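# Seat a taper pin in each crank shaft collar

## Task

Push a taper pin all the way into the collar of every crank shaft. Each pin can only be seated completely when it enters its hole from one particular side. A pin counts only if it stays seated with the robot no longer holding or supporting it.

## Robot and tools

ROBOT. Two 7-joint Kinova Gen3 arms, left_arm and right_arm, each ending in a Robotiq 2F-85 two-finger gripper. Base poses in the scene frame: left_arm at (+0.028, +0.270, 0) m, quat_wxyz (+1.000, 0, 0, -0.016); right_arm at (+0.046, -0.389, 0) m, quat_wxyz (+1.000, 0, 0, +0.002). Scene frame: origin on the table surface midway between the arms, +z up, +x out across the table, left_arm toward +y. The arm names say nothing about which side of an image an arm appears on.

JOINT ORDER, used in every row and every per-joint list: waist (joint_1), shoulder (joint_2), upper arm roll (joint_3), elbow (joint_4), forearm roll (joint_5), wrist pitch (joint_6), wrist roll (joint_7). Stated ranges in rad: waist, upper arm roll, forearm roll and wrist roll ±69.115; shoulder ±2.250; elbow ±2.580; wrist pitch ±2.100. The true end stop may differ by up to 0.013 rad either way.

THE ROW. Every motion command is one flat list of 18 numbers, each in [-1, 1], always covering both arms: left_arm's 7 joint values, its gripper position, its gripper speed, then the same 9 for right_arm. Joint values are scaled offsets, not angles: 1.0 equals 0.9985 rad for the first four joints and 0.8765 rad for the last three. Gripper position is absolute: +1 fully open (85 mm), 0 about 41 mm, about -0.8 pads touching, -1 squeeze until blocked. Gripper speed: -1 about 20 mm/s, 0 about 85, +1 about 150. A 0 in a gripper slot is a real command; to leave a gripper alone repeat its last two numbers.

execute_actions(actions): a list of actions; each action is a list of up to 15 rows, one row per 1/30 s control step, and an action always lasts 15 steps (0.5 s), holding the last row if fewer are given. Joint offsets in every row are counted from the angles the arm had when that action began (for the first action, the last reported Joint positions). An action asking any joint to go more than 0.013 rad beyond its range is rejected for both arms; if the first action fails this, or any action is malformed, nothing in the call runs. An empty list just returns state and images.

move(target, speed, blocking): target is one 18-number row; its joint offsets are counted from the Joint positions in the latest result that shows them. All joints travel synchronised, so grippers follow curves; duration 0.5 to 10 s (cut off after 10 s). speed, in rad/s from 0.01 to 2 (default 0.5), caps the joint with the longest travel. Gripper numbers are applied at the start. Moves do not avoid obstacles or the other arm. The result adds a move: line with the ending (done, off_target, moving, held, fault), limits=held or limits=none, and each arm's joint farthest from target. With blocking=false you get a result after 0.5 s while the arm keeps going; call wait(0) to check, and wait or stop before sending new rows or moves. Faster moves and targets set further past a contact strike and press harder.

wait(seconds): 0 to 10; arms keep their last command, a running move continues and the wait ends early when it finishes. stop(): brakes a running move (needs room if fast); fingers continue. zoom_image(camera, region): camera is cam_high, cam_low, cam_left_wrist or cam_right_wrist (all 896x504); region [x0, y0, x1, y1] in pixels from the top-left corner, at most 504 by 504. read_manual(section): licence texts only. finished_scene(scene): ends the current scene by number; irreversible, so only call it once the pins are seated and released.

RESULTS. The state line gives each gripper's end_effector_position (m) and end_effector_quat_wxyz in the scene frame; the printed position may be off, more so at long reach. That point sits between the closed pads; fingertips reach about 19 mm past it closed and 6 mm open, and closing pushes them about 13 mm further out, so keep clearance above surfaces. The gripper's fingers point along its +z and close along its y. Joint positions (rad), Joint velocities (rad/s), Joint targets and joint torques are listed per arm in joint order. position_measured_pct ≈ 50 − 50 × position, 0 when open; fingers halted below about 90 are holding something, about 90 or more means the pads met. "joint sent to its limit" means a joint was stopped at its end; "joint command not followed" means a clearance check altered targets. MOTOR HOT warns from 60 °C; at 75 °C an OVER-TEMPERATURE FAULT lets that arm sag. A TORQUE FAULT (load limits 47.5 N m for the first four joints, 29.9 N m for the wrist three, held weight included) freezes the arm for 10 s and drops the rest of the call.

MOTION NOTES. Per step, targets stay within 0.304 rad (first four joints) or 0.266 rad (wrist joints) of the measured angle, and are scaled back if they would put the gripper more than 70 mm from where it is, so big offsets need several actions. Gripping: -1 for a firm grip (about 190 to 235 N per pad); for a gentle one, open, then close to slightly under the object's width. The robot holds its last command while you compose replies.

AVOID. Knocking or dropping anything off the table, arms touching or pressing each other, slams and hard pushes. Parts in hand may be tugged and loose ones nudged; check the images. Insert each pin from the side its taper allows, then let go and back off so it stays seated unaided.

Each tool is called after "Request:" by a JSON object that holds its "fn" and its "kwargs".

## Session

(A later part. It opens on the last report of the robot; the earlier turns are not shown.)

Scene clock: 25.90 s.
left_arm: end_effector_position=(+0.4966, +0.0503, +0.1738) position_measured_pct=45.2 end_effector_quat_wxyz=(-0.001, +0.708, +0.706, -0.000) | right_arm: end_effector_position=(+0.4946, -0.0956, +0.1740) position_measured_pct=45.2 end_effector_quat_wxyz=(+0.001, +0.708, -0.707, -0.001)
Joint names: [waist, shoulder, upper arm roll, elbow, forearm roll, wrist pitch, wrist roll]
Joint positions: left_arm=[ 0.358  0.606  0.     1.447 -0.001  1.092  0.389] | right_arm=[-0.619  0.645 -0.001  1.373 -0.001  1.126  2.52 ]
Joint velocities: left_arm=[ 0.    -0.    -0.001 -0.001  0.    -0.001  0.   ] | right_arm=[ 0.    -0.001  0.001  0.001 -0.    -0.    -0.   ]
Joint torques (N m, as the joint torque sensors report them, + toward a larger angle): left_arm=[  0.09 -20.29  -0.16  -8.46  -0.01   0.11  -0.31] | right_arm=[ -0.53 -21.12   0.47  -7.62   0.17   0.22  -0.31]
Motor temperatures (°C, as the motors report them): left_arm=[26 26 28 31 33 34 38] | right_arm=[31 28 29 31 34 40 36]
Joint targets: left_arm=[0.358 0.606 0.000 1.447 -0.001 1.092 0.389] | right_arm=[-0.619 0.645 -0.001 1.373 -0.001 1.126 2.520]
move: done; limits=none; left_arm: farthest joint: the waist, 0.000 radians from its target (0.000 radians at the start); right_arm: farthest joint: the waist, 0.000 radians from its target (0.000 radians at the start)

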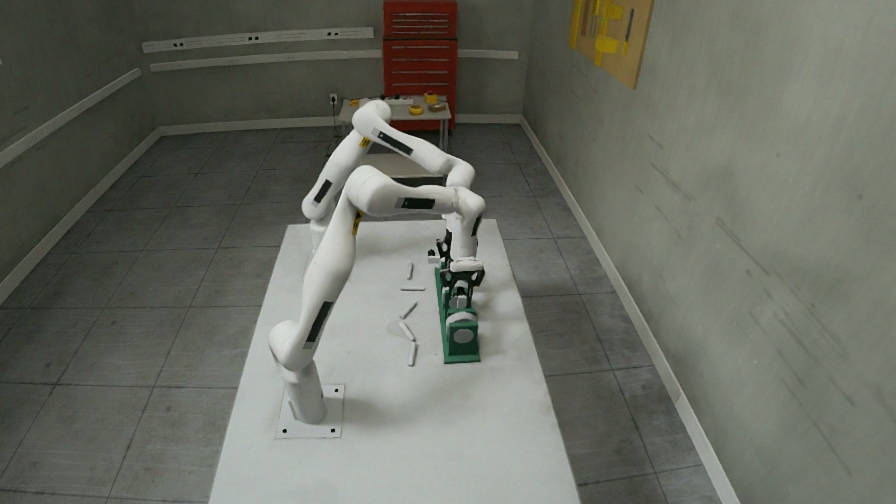

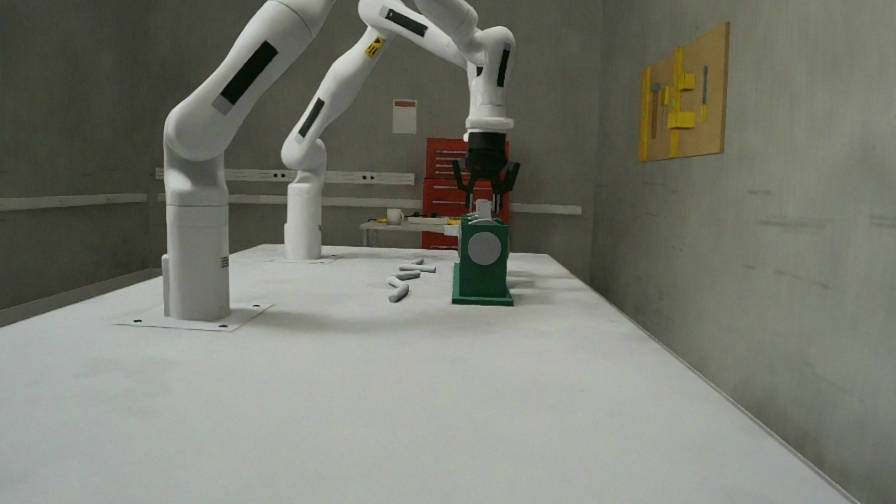

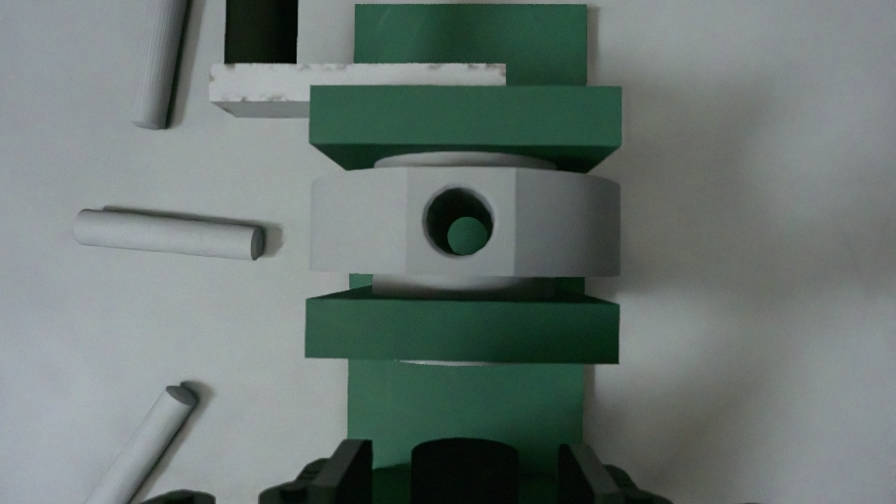

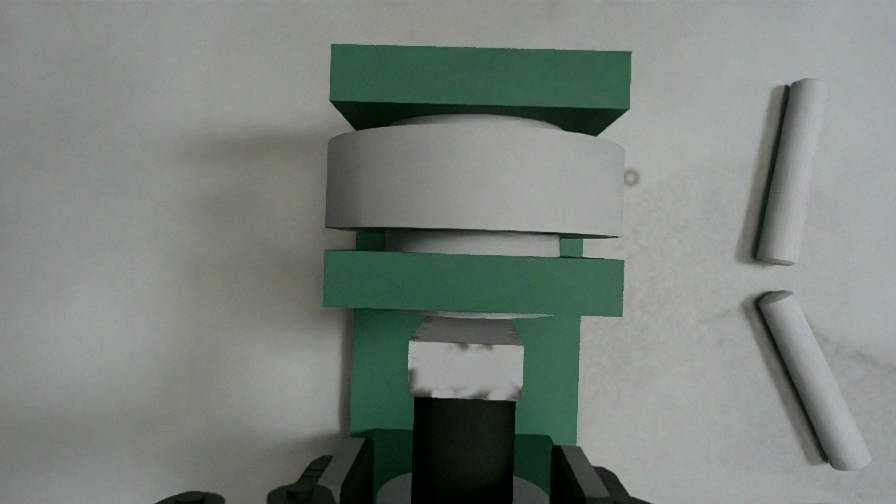

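Request:
{"fn": "move", "kwargs": {"target": [0,-0.0446,0,-0.061,0,0.12,0,0.1,0,0,-0.042,0,-0.062,0,0.118,0,0.1,0], "speed": 0.4}}

Request:
{"fn": "zoom_image", "kwargs": {"camera": "cam_right_wrist", "region": [600, 60, 896, 480]}}

Scene clock: 27.73 s.
left_arm: end_effector_position=(+0.4949, +0.0510, +0.2142) position_measured_pct=45.2 end_effector_quat_wxyz=(-0.001, +0.708, +0.706, -0.000) | right_arm: end_effector_position=(+0.4933, -0.0966, +0.2144) position_measured_pct=45.2 end_effector_quat_wxyz=(+0.001, +0.708, -0.707, -0.001)
Joint names: [waist, shoulder, upper arm roll, elbow, forearm roll, wrist pitch, wrist roll]
Joint positions: left_arm=[ 0.358  0.561  0.     1.386 -0.001  1.197  0.389] | right_arm=[-0.619  0.603 -0.001  1.311 -0.001  1.23   2.52 ]
Joint velocities: left_arm=[ 0.001 -0.002 -0.     0.     0.    -0.001  0.   ] | right_arm=[ 0.     0.     0.001 -0.    -0.     0.    -0.   ]
Joint torques (N m, as the joint torque sensors report them, + toward a larger angle): left_arm=[ -0.3  -19.97  -0.26  -8.3   -0.01  -0.06  -0.25] | right_arm=[ -0.03 -20.76   0.55  -8.13   0.14   0.25   0.12]
Motor temperatures (°C, as the motors report them): left_arm=[26 26 28 31 33 34 38] | right_arm=[31 28 29 31 34 40 36]
Joint targets: left_arm=[0.358 0.561 0.000 1.386 -0.001 1.197 0.389] | right_arm=[-0.619 0.603 -0.001 1.311 -0.001 1.230 2.520]
move: done; limits=none; left_arm: farthest joint: the waist, 0.000 radians from its target (0.000 radians at the start); right_arm: farthest joint: the waist, 0.000 radians from its target (0.000 radians at the start)

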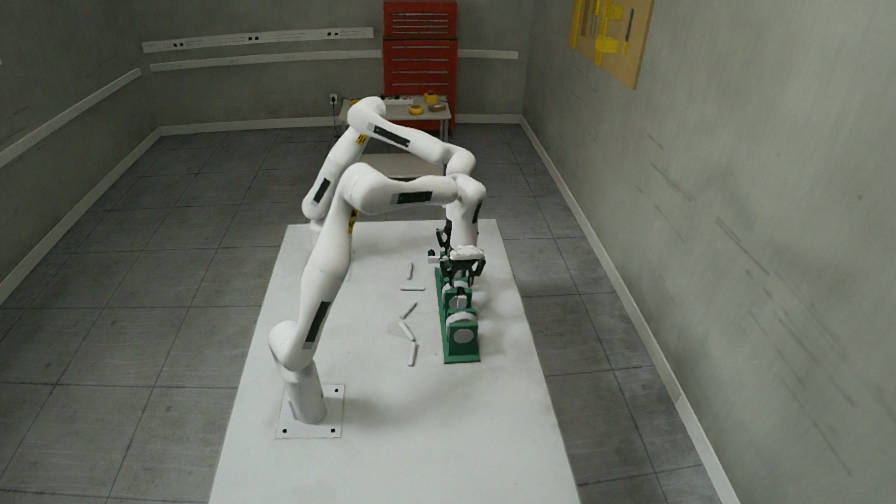

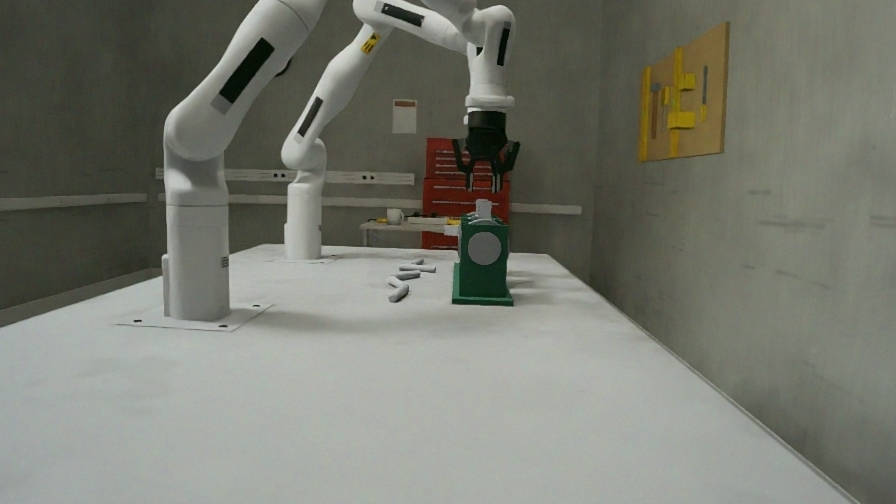

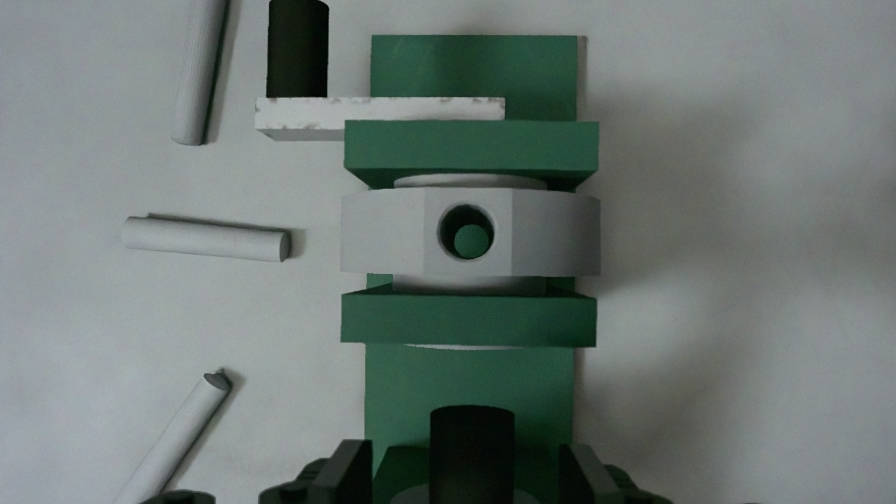

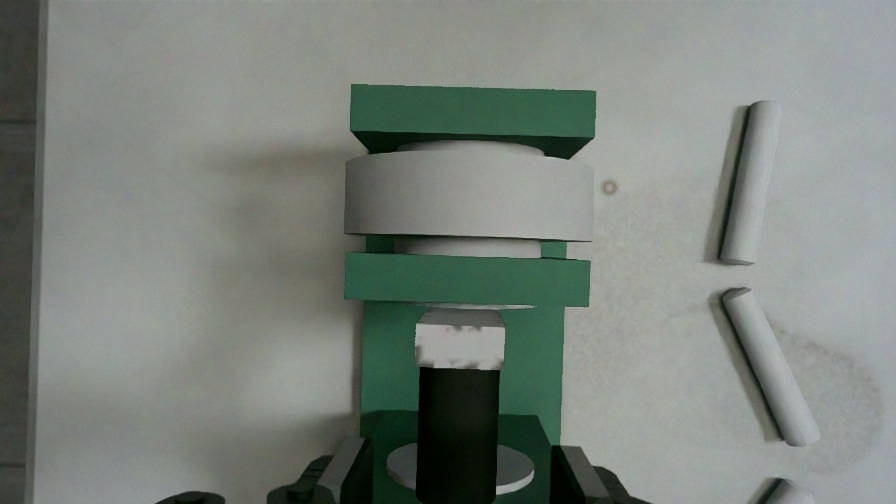

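Region (600, 60, 896, 480) of cam_right_wrist's 896x504 image, scaled by 1.200; it fills the left 355 columns of this view, and the rest is white.

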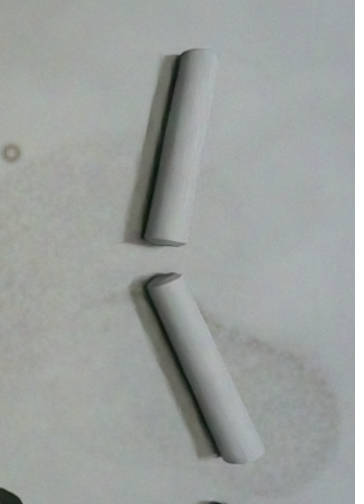

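Request:
{"fn": "move", "kwargs": {"target": [-0.299,-0.1863,0,0.4798,0,-0.3371,-0.3394,0.1,0,-0.2956,-0.1679,0,0.5354,0,-0.4215,0.185,0.1,0], "speed": 0.7}}

Scene clock: 29.67 s.
left_arm: end_effector_position=(+0.4243, +0.2085, +0.1698) position_measured_pct=45.2 end_effector_quat_wxyz=(-0.000, +0.708, +0.707, -0.000) | right_arm: end_effector_position=(+0.3174, -0.0729, +0.1501) position_measured_pct=45.2 end_effector_quat_wxyz=(-0.000, +0.849, -0.528, -0.001)
Joint names: [waist, shoulder, upper arm roll, elbow, forearm roll, wrist pitch, wrist roll]
Joint positions: left_arm=[ 0.059  0.375  0.     1.865 -0.001  0.902  0.091] | right_arm=[-0.914  0.435 -0.001  1.846 -0.001  0.86   2.682]
Joint velocities: left_arm=[-0.002 -0.001  0.001 -0.    -0.     0.     0.   ] | right_arm=[-0.002 -0.002 -0.001 -0.001 -0.    -0.     0.   ]
Joint torques (N m, as the joint torque sensors report them, + toward a larger angle): left_arm=[  0.25 -14.82  -0.06  -7.08   0.02  -0.04  -0.24] | right_arm=[ -0.38 -15.85   0.38  -6.38   0.02   0.25  -0.05]
Motor temperatures (°C, as the motors report them): left_arm=[26 26 28 31 33 34 38] | right_arm=[31 28 29 31 34 40 36]
Joint targets: left_arm=[0.059 0.375 0.000 1.865 -0.001 0.902 0.091] | right_arm=[-0.915 0.435 -0.001 1.846 -0.001 0.860 2.682]
move: done; limits=none; left_arm: farthest joint: the waist, 0.000 radians from its target (0.298 radians at the start); right_arm: farthest joint: the waist, 0.000 radians from its target (0.295 radians at the start)

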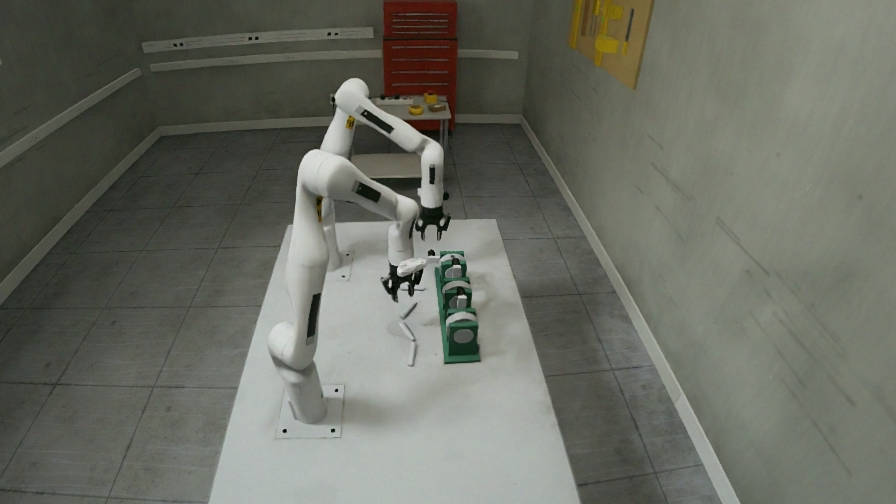

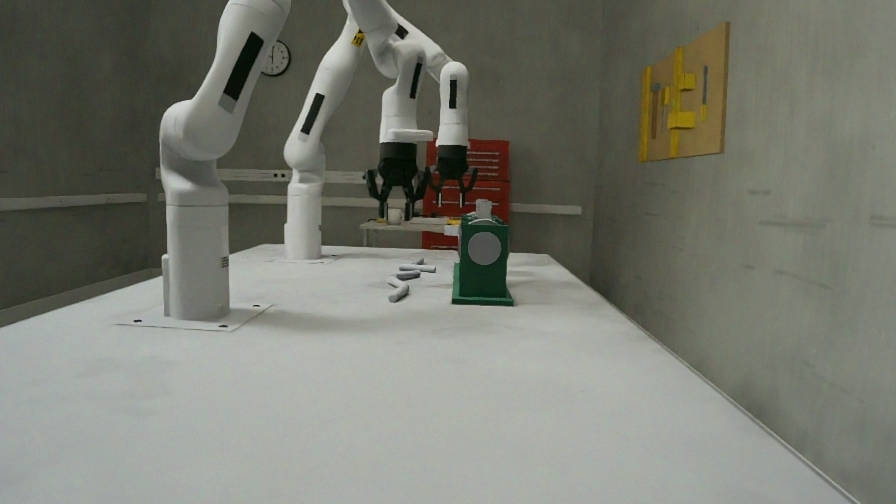

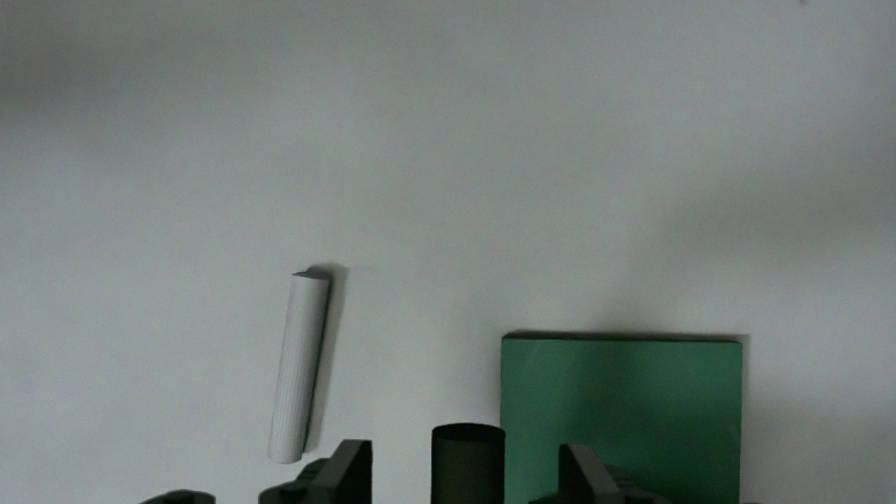

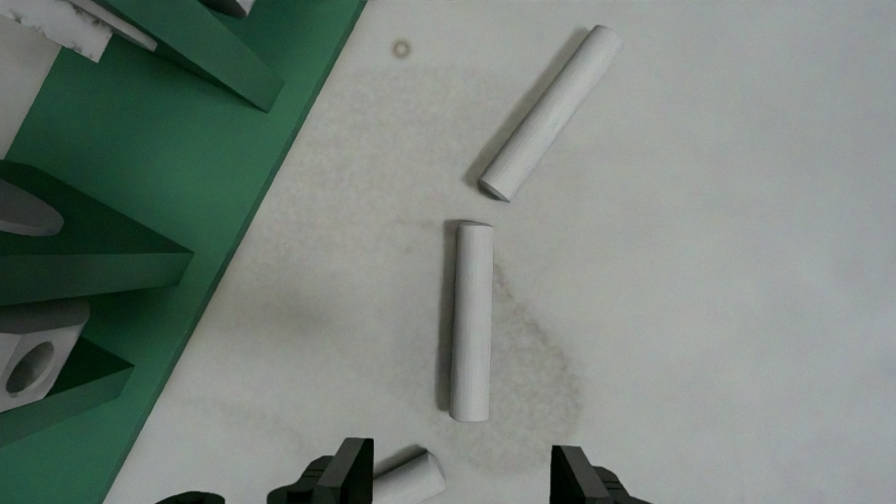

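Request:
{"fn": "move", "kwargs": {"target": [0,0.1139,0,0.0857,0,-0.2278,0,0.1,0,-0.0065,0.248,0,0.1275,0,-0.427,-0.0074,0.0,0], "speed": 0.4}}

Scene clock: 31.43 s.
left_arm: end_effector_position=(+0.4243, +0.2085, +0.1049) position_measured_pct=45.2 end_effector_quat_wxyz=(-0.000, +0.708, +0.707, +0.000) | right_arm: end_effector_position=(+0.3132, -0.0741, +0.0220) position_measured_pct=49.6 end_effector_quat_wxyz=(-0.000, +0.849, -0.528, -0.001)
Joint names: [waist, shoulder, upper arm roll, elbow, forearm roll, wrist pitch, wrist roll]
Joint positions: left_arm=[ 0.059  0.489  0.     1.951 -0.001  0.702  0.091] | right_arm=[-0.921  0.683 -0.001  1.973 -0.001  0.486  2.676]
Joint velocities: left_arm=[-0.     0.002 -0.     0.     0.    -0.001  0.   ] | right_arm=[-0.     0.002 -0.001 -0.002 -0.     0.     0.   ]
Joint torques (N m, as the joint torque sensors report them, + toward a larger angle): left_arm=[ -0.46 -15.97  -0.07  -6.41  -0.03  -0.22  -0.25] | right_arm=[ -0.16 -17.5    0.37  -3.89   0.15   0.17  -0.13]
Motor temperatures (°C, as the motors report them): left_arm=[26 26 28 31 33 34 38] | right_arm=[31 28 29 31 34 40 36]
Joint targets: left_arm=[0.059 0.489 0.000 1.951 -0.001 0.702 0.091] | right_arm=[-0.921 0.683 -0.001 1.973 -0.001 0.486 2.676]
move: done; limits=none; left_arm: farthest joint: the waist, 0.000 radians from its target (0.000 radians at the start); right_arm: farthest joint: the waist, 0.000 radians from its target (0.006 radians at the start)

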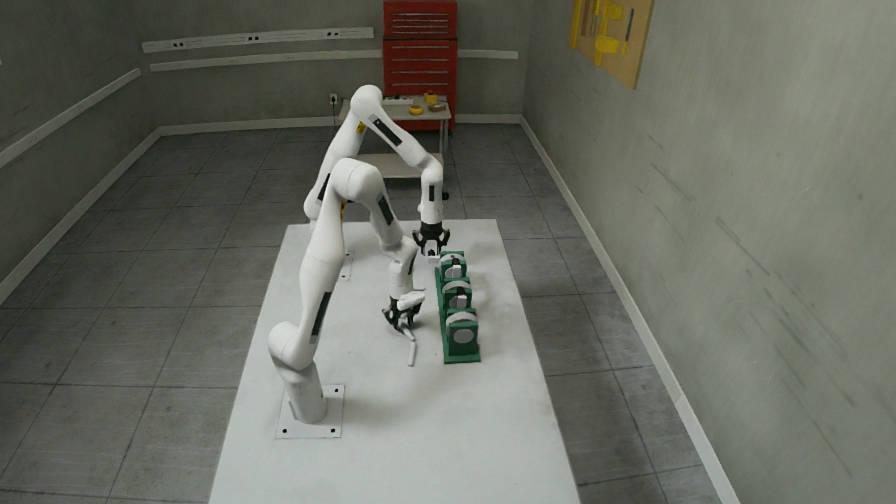

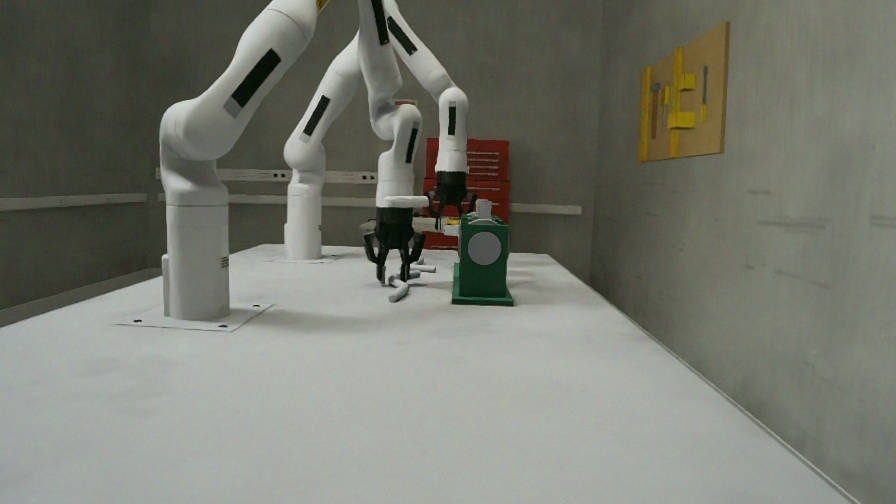

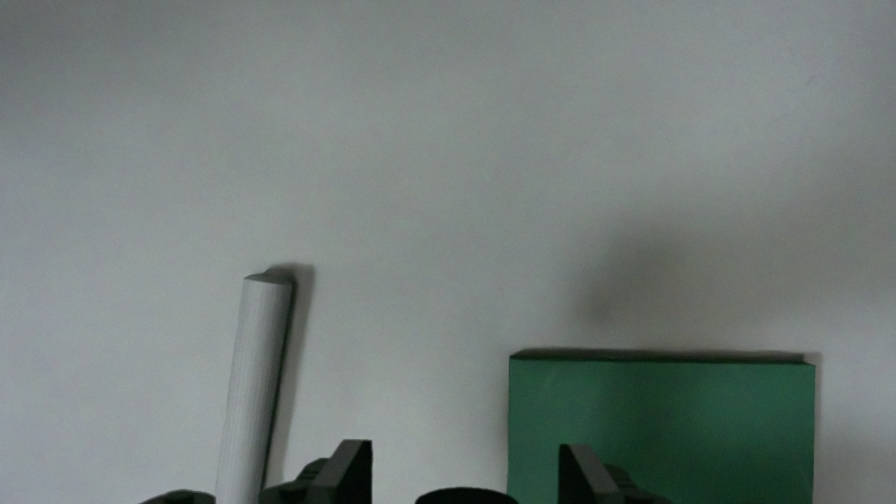

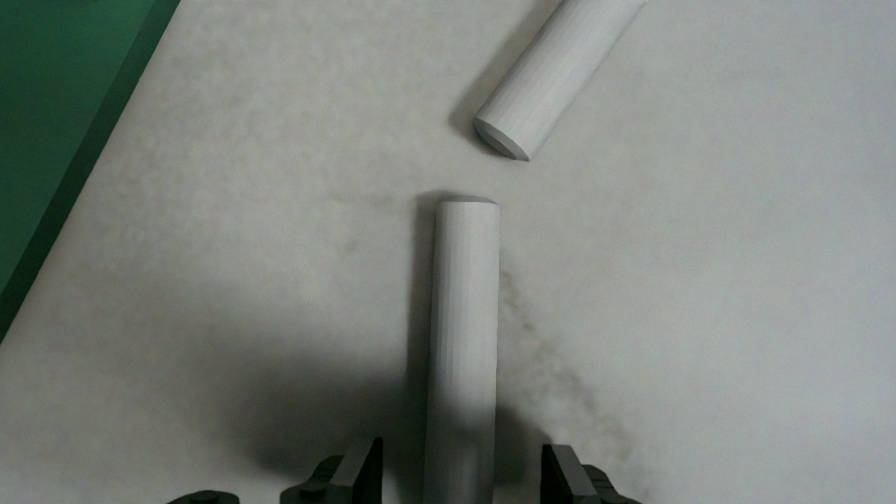

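Request:
{"fn": "move", "kwargs": {"target": [0,0,0,0,0,0,0,-0.4,0,0,0,0,0,0,0,0,-1,0]}}

Scene clock: 32.27 s.
left_arm: end_effector_position=(+0.4248, +0.2085, +0.1051) position_measured_pct=68.3 end_effector_quat_wxyz=(+0.000, +0.708, +0.707, +0.000) | right_arm: end_effector_position=(+0.3133, -0.0740, +0.0224) position_measured_pct=77.4 end_effector_quat_wxyz=(-0.000, +0.849, -0.528, -0.001)
Joint names: [waist, shoulder, upper arm roll, elbow, forearm roll, wrist pitch, wrist roll]
Joint positions: left_arm=[ 0.059  0.489  0.     1.95  -0.001  0.702  0.091] | right_arm=[-0.921  0.682 -0.001  1.973 -0.001  0.486  2.676]
Joint velocities: left_arm=[-0.001 -0.     0.001  0.001 -0.     0.001 -0.   ] | right_arm=[ 0.     0.001 -0.001 -0.002 -0.     0.001 -0.   ]
Joint torques (N m, as the joint torque sensors report them, + toward a larger angle): left_arm=[ -0.27 -15.85   0.54  -5.67   0.02  -0.06  -0.24] | right_arm=[  0.12 -17.06   0.42  -3.63   0.05  -0.03  -0.02]
Motor temperatures (°C, as the motors report them): left_arm=[26 26 28 31 33 34 38] | right_arm=[31 28 29 31 34 40 36]
Joint targets: left_arm=[0.059 0.489 0.000 1.951 -0.001 0.702 0.091] | right_arm=[-0.921 0.683 -0.001 1.973 -0.001 0.486 2.676]
move: done; limits=none; left_arm: farthest joint: the elbow, 0.001 radians from its target (0.000 radians at the start); right_arm: farthest joint: the shoulder, 0.001 radians from its target (0.000 radians at the start)

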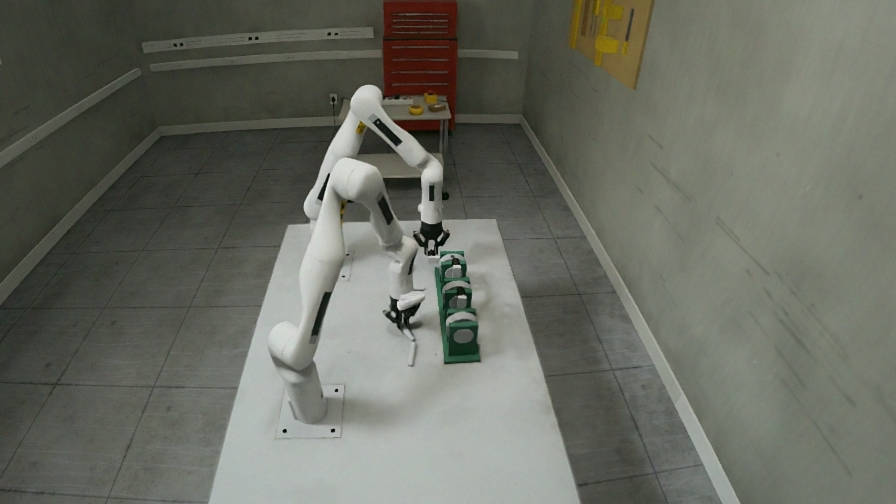

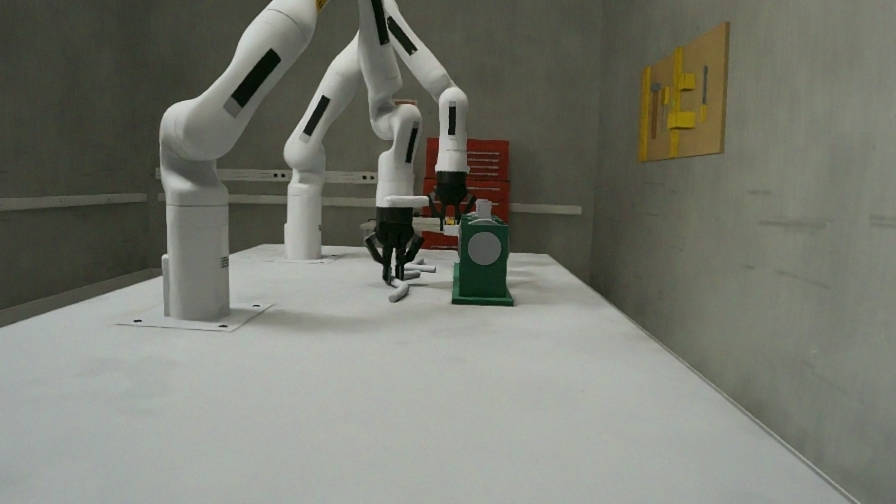

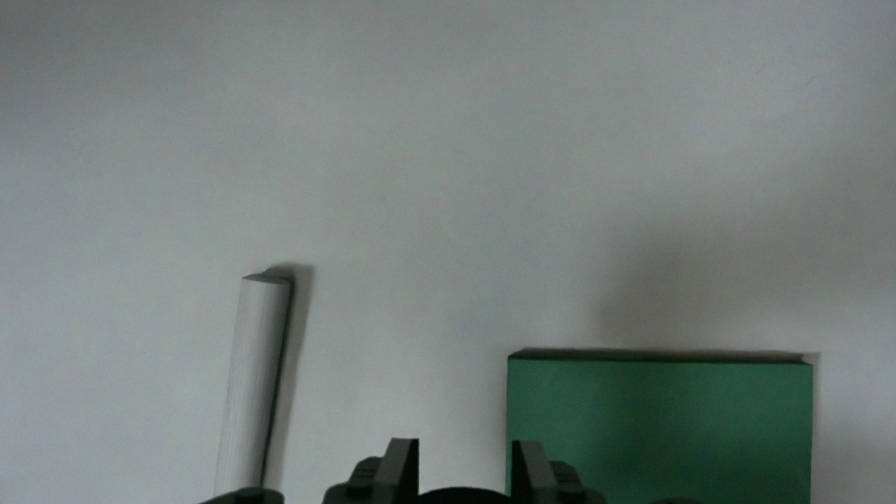

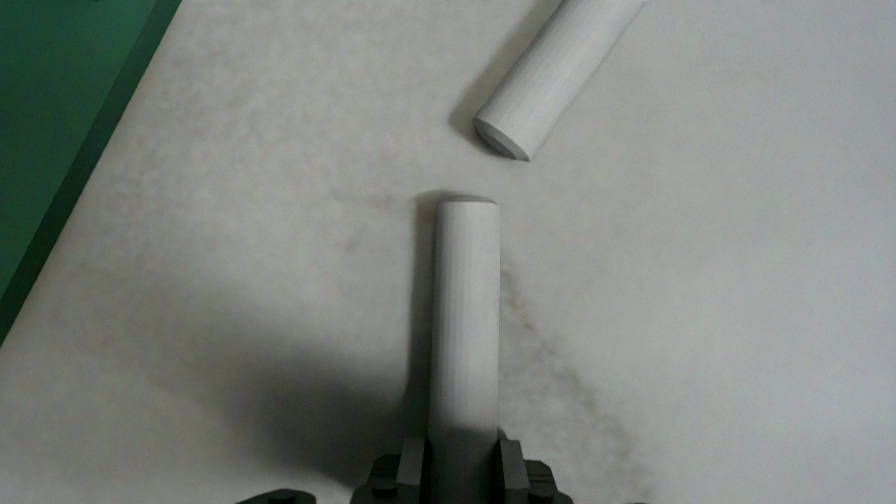

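Request:
{"fn": "move", "kwargs": {"target": [0,0.0857,0,0.0017,0,-0.099,0,-0.4,0,0,-0.1855,0,-0.067,0,0.2883,0.4,-1,0], "speed": 0.45}}

Request:
{"fn": "move", "kwargs": {"target": [-0.0055,0.092,0,-0.069,0,-0.0235,-0.006,-0.4,0,0,0,0,0,0,0,0.8945,-1,0], "speed": 0.9}}

Scene clock: 34.87 s.
left_arm: end_effector_position=(+0.4344, +0.2084, +0.0705) position_measured_pct=68.3 end_effector_quat_wxyz=(+0.000, +0.707, +0.707, +0.001) | right_arm: end_effector_position=(+0.3131, -0.0742, +0.1110) position_measured_pct=77.4 end_effector_quat_wxyz=(-0.000, +0.928, -0.372, -0.001)
Joint names: [waist, shoulder, upper arm roll, elbow, forearm roll, wrist pitch, wrist roll]
Joint positions: left_arm=[ 0.059  0.573 -0.     1.952 -0.001  0.615  0.091] | right_arm=[-0.921  0.497 -0.001  1.906 -0.001  0.739  3.026]
Joint velocities: left_arm=[-0.001  0.     0.    -0.     0.    -0.     0.   ] | right_arm=[-0.    -0.003  0.001  0.    -0.     0.    -0.   ]
Joint torques (N m, as the joint torque sensors report them, + toward a larger angle): left_arm=[  0.47 -15.96   0.71  -5.25   0.15  -0.29   0.  ] | right_arm=[ -0.01 -16.36   0.59  -6.12   0.03   0.26   0.11]
Motor temperatures (°C, as the motors report them): left_arm=[26 26 28 31 33 34 38] | right_arm=[31 28 29 31 34 40 36]
Joint targets: left_arm=[0.059 0.574 0.000 1.952 -0.001 0.615 0.091] | right_arm=[-0.921 0.496 -0.001 1.906 -0.001 0.739 3.026]
move: done; limits=none; left_arm: farthest joint: the shoulder, 0.001 radians from its target (0.086 radians at the start); right_arm: farthest joint: the waist, 0.000 radians from its target (0.000 radians at the start)

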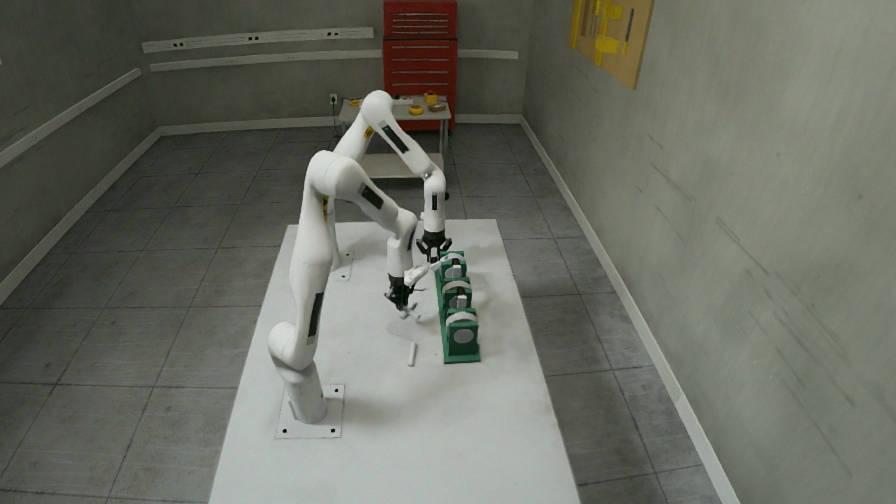

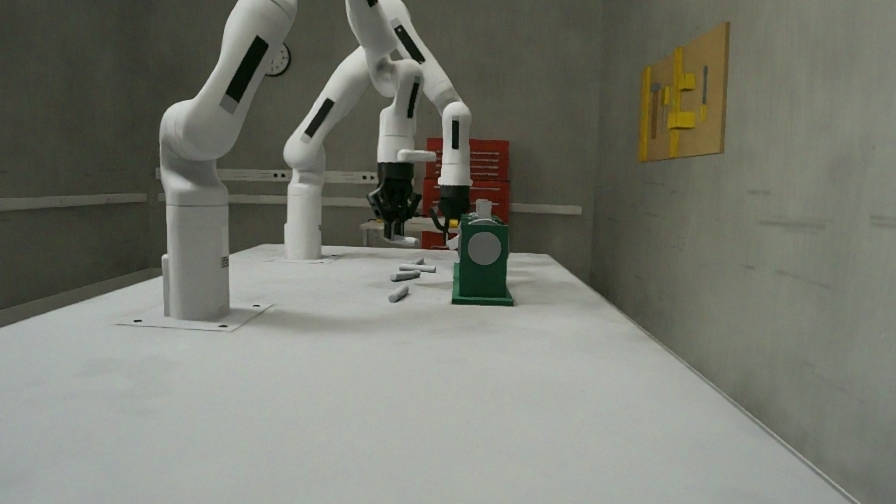

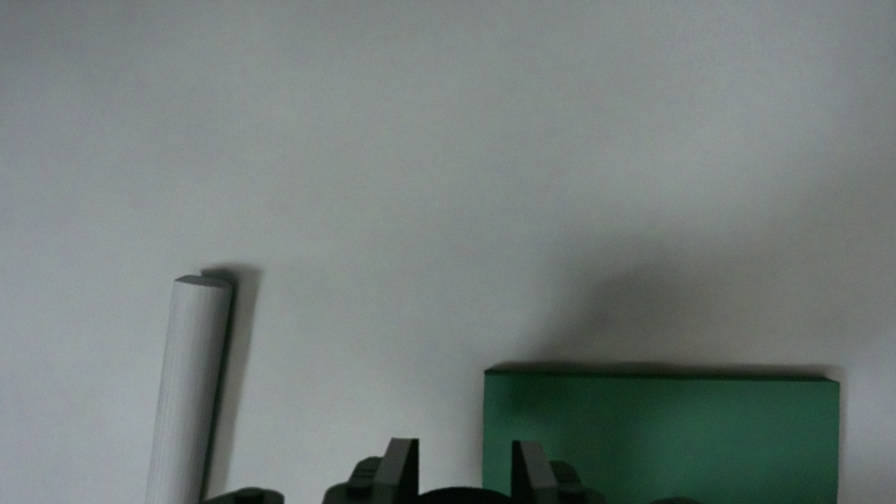

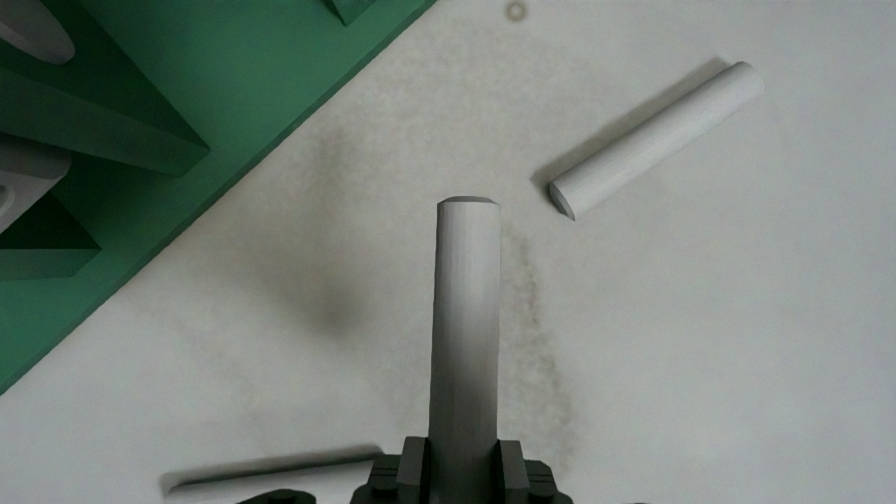

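Scene clock: 36.20 s.
left_arm: end_effector_position=(+0.4603, +0.2084, +0.0450) position_measured_pct=68.3 end_effector_quat_wxyz=(+0.000, +0.707, +0.707, +0.001) | right_arm: end_effector_position=(+0.3131, -0.0742, +0.1110) position_measured_pct=77.4 end_effector_quat_wxyz=(-0.000, +1.000, +0.011, -0.001)
Joint names: [waist, shoulder, upper arm roll, elbow, forearm roll, wrist pitch, wrist roll]
Joint positions: left_arm=[ 0.053  0.663 -0.     1.882 -0.001  0.594  0.086] | right_arm=[-0.921  0.497 -0.001  1.906 -0.001  0.739  3.81 ]
Joint velocities: left_arm=[-0.     0.    -0.001 -0.001  0.     0.001 -0.   ] | right_arm=[ 0.     0.001 -0.001 -0.001  0.    -0.     0.   ]
Joint torques (N m, as the joint torque sensors report them, + toward a larger angle): left_arm=[ -0.22 -16.4    0.08  -4.62  -0.27  -0.36  -0.15] | right_arm=[  0.07 -16.87   0.55  -6.     0.02  -0.09   0.03]
Motor temperatures (°C, as the motors report them): left_arm=[26 26 28 31 33 34 38] | right_arm=[31 28 29 31 34 40 36]
Joint targets: left_arm=[0.053 0.665 -0.000 1.883 -0.001 0.594 0.086] | right_arm=[-0.921 0.497 -0.001 1.906 -0.001 0.739 3.810]
move: done; limits=none; left_arm: farthest joint: the shoulder, 0.002 radians from its target (0.091 radians at the start); right_arm: farthest joint: the waist, 0.000 radians from its target (0.000 radians at the start)

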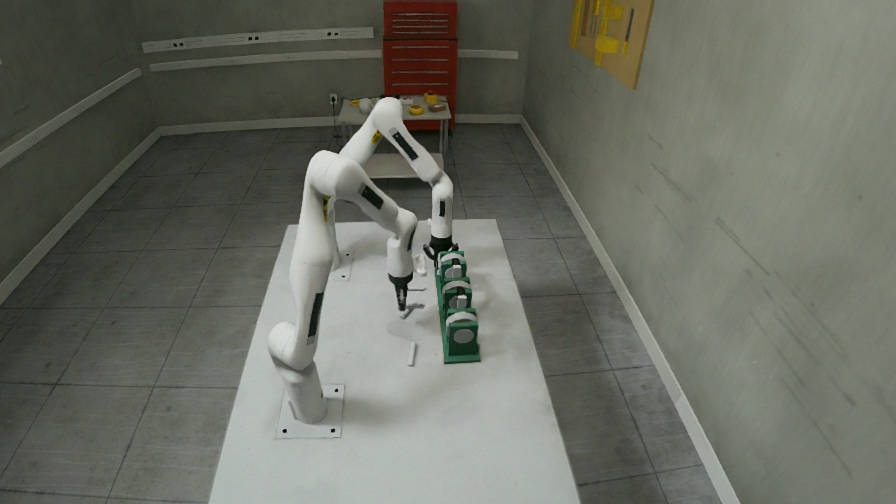

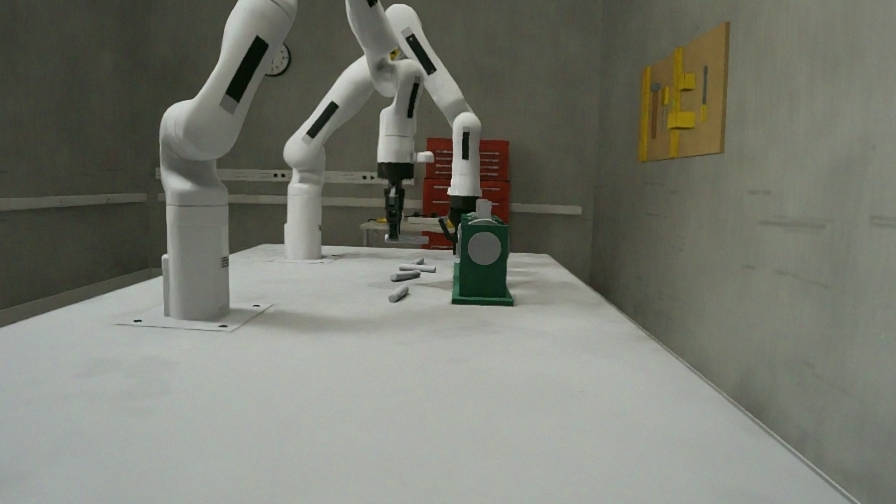

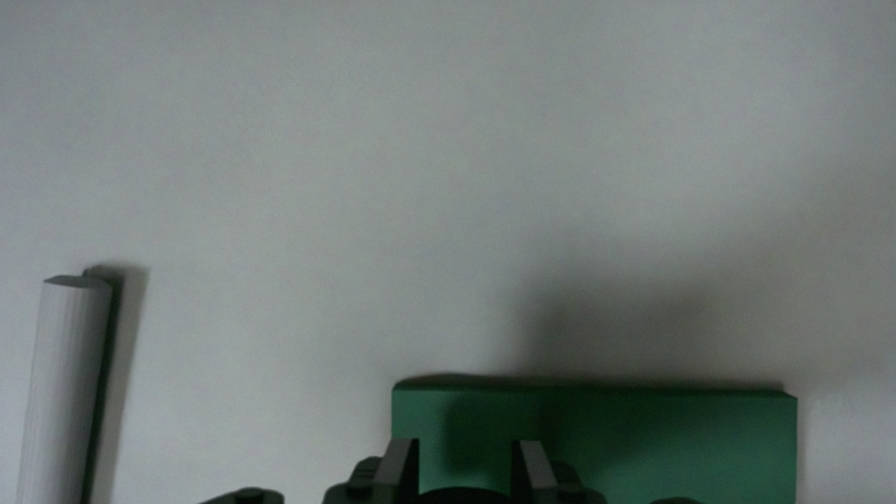

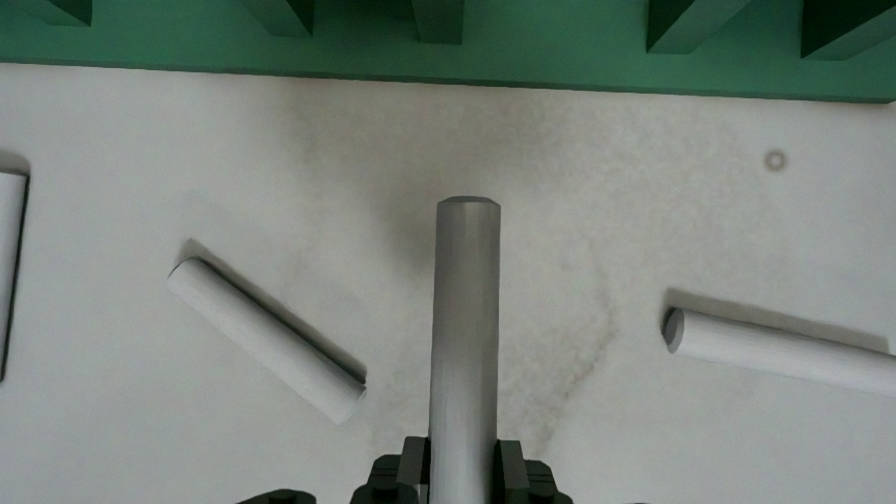

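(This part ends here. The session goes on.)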